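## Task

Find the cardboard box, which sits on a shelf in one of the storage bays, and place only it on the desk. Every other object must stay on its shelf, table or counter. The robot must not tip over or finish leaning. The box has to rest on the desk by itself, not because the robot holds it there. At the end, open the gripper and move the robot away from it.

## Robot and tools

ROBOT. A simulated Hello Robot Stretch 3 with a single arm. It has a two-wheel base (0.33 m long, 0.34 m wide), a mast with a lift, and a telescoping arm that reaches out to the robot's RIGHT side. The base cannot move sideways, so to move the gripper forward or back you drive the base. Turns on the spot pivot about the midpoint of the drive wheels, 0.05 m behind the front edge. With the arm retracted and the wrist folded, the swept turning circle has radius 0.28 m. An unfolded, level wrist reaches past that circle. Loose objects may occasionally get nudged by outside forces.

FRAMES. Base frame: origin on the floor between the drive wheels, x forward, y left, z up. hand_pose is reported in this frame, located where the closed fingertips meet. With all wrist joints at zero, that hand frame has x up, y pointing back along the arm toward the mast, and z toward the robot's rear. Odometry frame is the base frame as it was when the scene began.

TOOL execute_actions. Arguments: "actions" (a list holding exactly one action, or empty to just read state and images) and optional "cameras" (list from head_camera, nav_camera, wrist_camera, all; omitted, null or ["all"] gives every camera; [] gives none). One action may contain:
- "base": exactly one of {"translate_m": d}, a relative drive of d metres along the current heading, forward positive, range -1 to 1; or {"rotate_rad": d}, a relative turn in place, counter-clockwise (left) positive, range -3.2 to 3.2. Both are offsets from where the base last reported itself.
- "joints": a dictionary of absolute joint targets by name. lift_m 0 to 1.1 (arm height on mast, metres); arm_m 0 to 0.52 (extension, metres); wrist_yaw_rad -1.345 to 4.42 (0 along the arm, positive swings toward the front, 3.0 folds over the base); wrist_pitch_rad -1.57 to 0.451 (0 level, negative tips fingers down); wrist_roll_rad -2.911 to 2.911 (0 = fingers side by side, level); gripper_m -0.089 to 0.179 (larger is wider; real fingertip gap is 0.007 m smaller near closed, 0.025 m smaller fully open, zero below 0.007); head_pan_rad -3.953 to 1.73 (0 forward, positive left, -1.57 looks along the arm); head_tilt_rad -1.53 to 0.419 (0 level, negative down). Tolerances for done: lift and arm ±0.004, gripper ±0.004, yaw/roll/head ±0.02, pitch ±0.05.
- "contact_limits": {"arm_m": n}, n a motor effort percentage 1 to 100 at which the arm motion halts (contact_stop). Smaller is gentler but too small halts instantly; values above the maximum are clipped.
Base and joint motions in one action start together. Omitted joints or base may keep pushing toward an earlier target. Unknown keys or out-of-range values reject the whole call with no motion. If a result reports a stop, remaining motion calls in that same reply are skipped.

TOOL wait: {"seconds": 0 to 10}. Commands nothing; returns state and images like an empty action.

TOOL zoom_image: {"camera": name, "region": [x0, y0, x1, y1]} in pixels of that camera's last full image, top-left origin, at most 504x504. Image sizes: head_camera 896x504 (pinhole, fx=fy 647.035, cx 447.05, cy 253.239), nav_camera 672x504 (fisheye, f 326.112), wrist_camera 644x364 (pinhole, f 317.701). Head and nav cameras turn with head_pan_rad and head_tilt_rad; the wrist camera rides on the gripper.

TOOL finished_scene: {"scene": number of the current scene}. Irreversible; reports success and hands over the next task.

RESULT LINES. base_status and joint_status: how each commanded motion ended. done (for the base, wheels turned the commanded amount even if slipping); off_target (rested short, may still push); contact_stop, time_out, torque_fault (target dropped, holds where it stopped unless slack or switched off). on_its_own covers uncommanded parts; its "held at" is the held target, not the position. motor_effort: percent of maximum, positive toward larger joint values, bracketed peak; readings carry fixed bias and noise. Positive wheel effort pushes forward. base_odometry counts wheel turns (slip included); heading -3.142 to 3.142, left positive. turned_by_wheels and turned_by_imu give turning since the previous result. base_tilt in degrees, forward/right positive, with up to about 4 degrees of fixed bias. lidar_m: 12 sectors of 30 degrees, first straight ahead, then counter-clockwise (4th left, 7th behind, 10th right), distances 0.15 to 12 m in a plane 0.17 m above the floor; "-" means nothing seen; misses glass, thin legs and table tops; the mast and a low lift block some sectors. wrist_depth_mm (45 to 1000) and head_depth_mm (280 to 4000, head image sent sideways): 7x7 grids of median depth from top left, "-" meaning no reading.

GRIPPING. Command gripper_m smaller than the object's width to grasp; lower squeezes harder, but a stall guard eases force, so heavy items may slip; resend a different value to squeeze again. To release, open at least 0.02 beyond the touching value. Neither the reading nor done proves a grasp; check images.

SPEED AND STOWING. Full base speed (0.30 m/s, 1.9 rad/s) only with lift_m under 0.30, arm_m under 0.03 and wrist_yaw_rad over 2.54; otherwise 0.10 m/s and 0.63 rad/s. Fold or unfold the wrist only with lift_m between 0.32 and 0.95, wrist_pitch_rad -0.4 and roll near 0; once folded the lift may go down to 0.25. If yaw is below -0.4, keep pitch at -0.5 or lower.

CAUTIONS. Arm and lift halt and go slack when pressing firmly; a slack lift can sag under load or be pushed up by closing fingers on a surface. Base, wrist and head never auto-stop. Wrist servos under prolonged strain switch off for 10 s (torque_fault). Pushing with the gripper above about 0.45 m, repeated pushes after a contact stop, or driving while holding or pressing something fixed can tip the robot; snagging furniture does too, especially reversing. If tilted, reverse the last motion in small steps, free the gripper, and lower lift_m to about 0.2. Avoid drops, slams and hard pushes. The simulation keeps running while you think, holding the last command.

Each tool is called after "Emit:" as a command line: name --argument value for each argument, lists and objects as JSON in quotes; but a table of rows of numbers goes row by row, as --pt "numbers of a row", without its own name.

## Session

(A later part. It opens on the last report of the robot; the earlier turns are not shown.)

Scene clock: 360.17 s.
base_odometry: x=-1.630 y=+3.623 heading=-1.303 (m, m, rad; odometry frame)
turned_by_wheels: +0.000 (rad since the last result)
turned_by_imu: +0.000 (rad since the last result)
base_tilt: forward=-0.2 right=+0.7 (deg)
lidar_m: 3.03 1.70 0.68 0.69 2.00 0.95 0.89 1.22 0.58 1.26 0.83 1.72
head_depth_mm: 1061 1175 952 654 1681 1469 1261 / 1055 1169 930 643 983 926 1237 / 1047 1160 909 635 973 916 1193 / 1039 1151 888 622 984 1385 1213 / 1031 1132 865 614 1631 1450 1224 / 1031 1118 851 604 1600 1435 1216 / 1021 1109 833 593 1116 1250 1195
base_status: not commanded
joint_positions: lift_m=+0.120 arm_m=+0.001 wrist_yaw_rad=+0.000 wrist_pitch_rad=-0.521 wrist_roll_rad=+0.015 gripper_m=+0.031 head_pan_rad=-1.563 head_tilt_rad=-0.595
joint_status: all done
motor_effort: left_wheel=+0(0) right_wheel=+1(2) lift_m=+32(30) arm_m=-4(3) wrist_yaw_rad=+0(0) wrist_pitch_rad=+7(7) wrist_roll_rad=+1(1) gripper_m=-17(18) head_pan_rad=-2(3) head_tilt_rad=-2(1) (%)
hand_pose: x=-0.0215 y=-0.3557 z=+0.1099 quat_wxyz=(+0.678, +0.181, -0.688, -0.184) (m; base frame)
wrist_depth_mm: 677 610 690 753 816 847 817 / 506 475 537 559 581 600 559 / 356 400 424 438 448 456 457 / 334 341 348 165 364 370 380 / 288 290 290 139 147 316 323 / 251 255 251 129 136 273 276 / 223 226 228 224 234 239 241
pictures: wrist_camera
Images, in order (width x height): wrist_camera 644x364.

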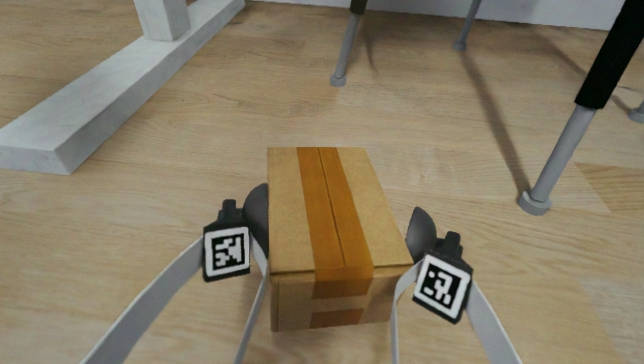

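Emit:
execute_actions --actions '[{"joints":{"lift_m":0.97,"wrist_pitch_rad":0}}]' --cameras '[]'

Emit:
execute_actions --actions '[{"joints":{"arm_m":0.4}}]' --cameras '[]'

Emit:
execute_actions --actions '[{"joints":{"lift_m":0.92}}]' --cameras '[]'

Emit:
execute_actions --actions '[{"joints":{"gripper_m":0.14}}]' --cameras '[]'

Emit:
execute_actions --actions '[{"joints":{"lift_m":1.0,"arm_m":0}}]' --cameras '["wrist_camera"]'

Scene clock: 379.20 s.
base_odometry: x=-1.630 y=+3.623 heading=-1.303 (m, m, rad; odometry frame)
turned_by_wheels: +0.000 (rad since the last result)
turned_by_imu: -0.002 (rad since the last result)
base_tilt: forward=-0.3 right=+0.9 (deg)
lidar_m: 3.04 1.71 0.68 0.69 2.01 0.95 0.89 1.22 0.58 0.75 0.83 1.71
head_depth_mm: 1063 1178 955 657 - - - / 1053 1169 932 643 - - - / 1051 1158 909 690 - - - / 1042 1147 886 653 - - - / 1038 1138 866 567 1620 1423 1226 / 1026 1120 847 603 1603 1442 1216 / 1022 1110 830 594 1110 1253 1193
base_status: not commanded
joint_positions: lift_m=+0.970 arm_m=+0.000 wrist_yaw_rad=+0.001 wrist_pitch_rad=-0.037 wrist_roll_rad=+0.015 gripper_m=+0.031 head_pan_rad=-1.563 head_tilt_rad=-0.595
joint_status: all done
motor_effort: left_wheel=+1(0) right_wheel=+1(1) lift_m=+32(34) arm_m=+1(3) wrist_yaw_rad=-2(4) wrist_pitch_rad=+12(25) wrist_roll_rad=+1(1) gripper_m=-17(18) head_pan_rad=-2(2) head_tilt_rad=-2(2) (%)
hand_pose: x=-0.0211 y=-0.4004 z=+1.0749 quat_wxyz=(+0.702, +0.014, -0.712, -0.013) (m; base frame)
wrist_depth_mm: - 986 965 950 934 908 892 / - - - 976 977 948 946 / - - - - - - 982 / - 601 687 744 865 996 988 / 377 398 440 172 530 553 606 / 288 299 300 127 131 384 407 / - 254 253 127 260 291 301
pictures: none
No camera images: the call's "cameras" was empty. Leave "cameras" out to get every camera's image.

Scene clock: 383.33 s.
base_odometry: x=-1.630 y=+3.623 heading=-1.303 (m, m, rad; odometry frame)
turned_by_wheels: +0.000 (rad since the last result)
turned_by_imu: -0.001 (rad since the last result)
base_tilt: forward=-0.3 right=+0.9 (deg)
lidar_m: 3.02 1.71 0.68 0.69 2.00 0.95 0.89 1.22 0.58 0.75 0.83 1.71
head_depth_mm: 1066 1183 1107 - 1688 1463 1261 / 1052 1152 - 618 989 931 1233 / 1045 1123 809 633 972 913 1190 / 1045 1116 - 624 985 1389 1208 / 1032 1132 843 613 1633 1450 1224 / 1023 1115 850 603 1623 1431 1209 / 1021 1110 830 594 1119 1250 1189
base_status: not commanded
joint_positions: lift_m=+0.970 arm_m=+0.400 wrist_yaw_rad=+0.001 wrist_pitch_rad=-0.036 wrist_roll_rad=+0.015 gripper_m=+0.031 head_pan_rad=-1.563 head_tilt_rad=-0.595
joint_status: all done
motor_effort: left_wheel=+0(0) right_wheel=+1(1) lift_m=+32(31) arm_m=+4(4) wrist_yaw_rad=-1(1) wrist_pitch_rad=+12(12) wrist_roll_rad=+1(1) gripper_m=-16(16) head_pan_rad=-2(2) head_tilt_rad=-2(1) (%)
hand_pose: x=-0.0212 y=-0.7999 z=+1.0751 quat_wxyz=(+0.702, +0.013, -0.712, -0.013) (m; base frame)
wrist_depth_mm: 593 590 579 569 558 554 539 / 623 612 596 596 586 572 557 / 653 640 636 613 605 595 585 / 557 593 642 638 633 612 600 / 374 401 432 172 527 546 624 / 286 300 299 127 131 383 401 / 230 242 243 128 259 290 300
pictures: none
No camera images: the call's "cameras" was empty. Leave "cameras" out to get every camera's image.

Scene clock: 384.63 s.
base_odometry: x=-1.630 y=+3.623 heading=-1.303 (m, m, rad; odometry frame)
turned_by_wheels: +0.000 (rad since the last result)
turned_by_imu: +0.000 (rad since the last result)
base_tilt: forward=-0.2 right=+0.8 (deg)
lidar_m: 3.03 1.70 0.68 0.69 2.00 0.95 0.89 1.22 0.58 0.75 0.84 1.71
head_depth_mm: 1062 1178 951 691 - - 1235 / 1061 1167 1063 - 1010 927 1227 / 1047 1161 - 630 972 917 1191 / 1042 1145 - 599 982 1386 1212 / 1036 1137 824 613 1614 1439 1224 / 1026 1121 846 602 1611 1435 1207 / 1020 1109 828 595 1118 1252 1191
base_status: not commanded
joint_positions: lift_m=+0.920 arm_m=+0.400 wrist_yaw_rad=+0.001 wrist_pitch_rad=-0.036 wrist_roll_rad=+0.015 gripper_m=+0.031 head_pan_rad=-1.563 head_tilt_rad=-0.595
joint_status: all done
motor_effort: left_wheel=+0(0) right_wheel=+1(1) lift_m=+22(30) arm_m=+4(3) wrist_yaw_rad=-1(1) wrist_pitch_rad=+12(13) wrist_roll_rad=+1(1) gripper_m=-17(17) head_pan_rad=-2(2) head_tilt_rad=-1(2) (%)
hand_pose: x=-0.0212 y=-0.7999 z=+1.0255 quat_wxyz=(+0.702, +0.013, -0.712, -0.013) (m; base frame)
wrist_depth_mm: 601 587 579 570 564 550 538 / 629 611 602 592 576 573 567 / 637 639 629 618 613 590 587 / 404 440 497 546 624 616 611 / 279 292 319 171 388 404 446 / 212 220 219 127 131 280 297 / 171 179 180 127 190 215 223
pictures: none
No camera images: the call's "cameras" was empty. Leave "cameras" out to get every camera's image.

Scene clock: 386.23 s.
base_odometry: x=-1.630 y=+3.623 heading=-1.303 (m, m, rad; odometry frame)
turned_by_wheels: +0.000 (rad since the last result)
turned_by_imu: +0.000 (rad since the last result)
base_tilt: forward=-0.3 right=+0.8 (deg)
lidar_m: 3.01 1.71 0.68 0.69 2.00 0.95 0.89 1.23 0.58 0.75 0.83 1.71
head_depth_mm: 1064 1182 952 688 - - 1238 / 1056 1170 1061 - 1011 928 1231 / 1048 1159 - 629 972 917 1195 / 1045 1151 - 600 989 1380 1207 / 1034 1139 819 613 1622 1451 1222 / 1026 1115 849 602 1617 1440 1216 / 1023 1109 830 595 1116 1261 1191
base_status: not commanded
joint_positions: lift_m=+0.920 arm_m=+0.400 wrist_yaw_rad=+0.001 wrist_pitch_rad=-0.028 wrist_roll_rad=+0.015 gripper_m=+0.140 head_pan_rad=-1.563 head_tilt_rad=-0.595
joint_status: all done
motor_effort: left_wheel=+0(0) right_wheel=+2(1) lift_m=+22(22) arm_m=+3(4) wrist_yaw_rad=-2(1) wrist_pitch_rad=+9(12) wrist_roll_rad=+1(1) gripper_m=+0(100) head_pan_rad=-2(3) head_tilt_rad=-1(2) (%)
hand_pose: x=-0.0212 y=-0.8002 z=+1.0277 quat_wxyz=(+0.702, +0.010, -0.712, -0.010) (m; base frame)
wrist_depth_mm: 602 585 583 575 558 556 536 / 630 614 599 585 585 569 566 / 653 636 627 620 602 603 585 / 409 456 531 568 625 623 610 / 283 314 325 348 382 441 465 / 219 216 239 162 264 - 305 / - 181 183 127 193 205 230
pictures: none
No camera images: the call's "cameras" was empty. Leave "cameras" out to get every camera's image.

Scene clock: 390.37 s.
base_odometry: x=-1.630 y=+3.623 heading=-1.303 (m, m, rad; odometry frame)
turned_by_wheels: +0.000 (rad since the last result)
turned_by_imu: -0.001 (rad since the last result)
base_tilt: forward=-0.2 right=+0.7 (deg)
lidar_m: 3.03 1.70 0.68 0.69 2.01 0.95 0.89 1.22 0.58 0.75 0.84 1.71
head_depth_mm: 1065 1175 950 - - - - / 1058 1166 935 615 - - - / 1050 1166 911 - - - - / 1045 1154 840 - - - - / 1036 1133 861 610 1623 1452 1224 / 1027 1115 893 591 1606 1432 1211 / 1020 1109 830 593 1123 1257 1197
base_status: not commanded
joint_positions: lift_m=+1.000 arm_m=+0.001 wrist_yaw_rad=+0.001 wrist_pitch_rad=-0.026 wrist_roll_rad=+0.015 gripper_m=+0.140 head_pan_rad=-1.563 head_tilt_rad=-0.595
joint_status: all done
motor_effort: left_wheel=+0(1) right_wheel=+2(1) lift_m=+31(32) arm_m=-2(4) wrist_yaw_rad=-1(0) wrist_pitch_rad=+8(9) wrist_roll_rad=+1(1) gripper_m=+0(0) head_pan_rad=-2(3) head_tilt_rad=-2(2) (%)
hand_pose: x=-0.0213 y=-0.4010 z=+1.1078 quat_wxyz=(+0.702, +0.010, -0.712, -0.009) (m; base frame)
wrist_depth_mm: 996 988 959 945 942 914 923 / - - - 994 976 962 945 / - - - - - - 980 / - 756 854 921 - - - / 451 498 514 535 610 704 734 / 349 341 379 401 426 - 488 / 270 285 296 311 324 325 366
pictures: wrist_camera
Images, in order (width x height): wrist_camera 644x364.

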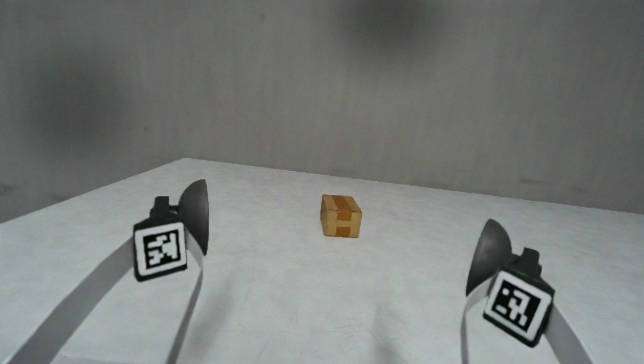

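Emit:
finished_scene --scene 2

The scene is finished: the task was done.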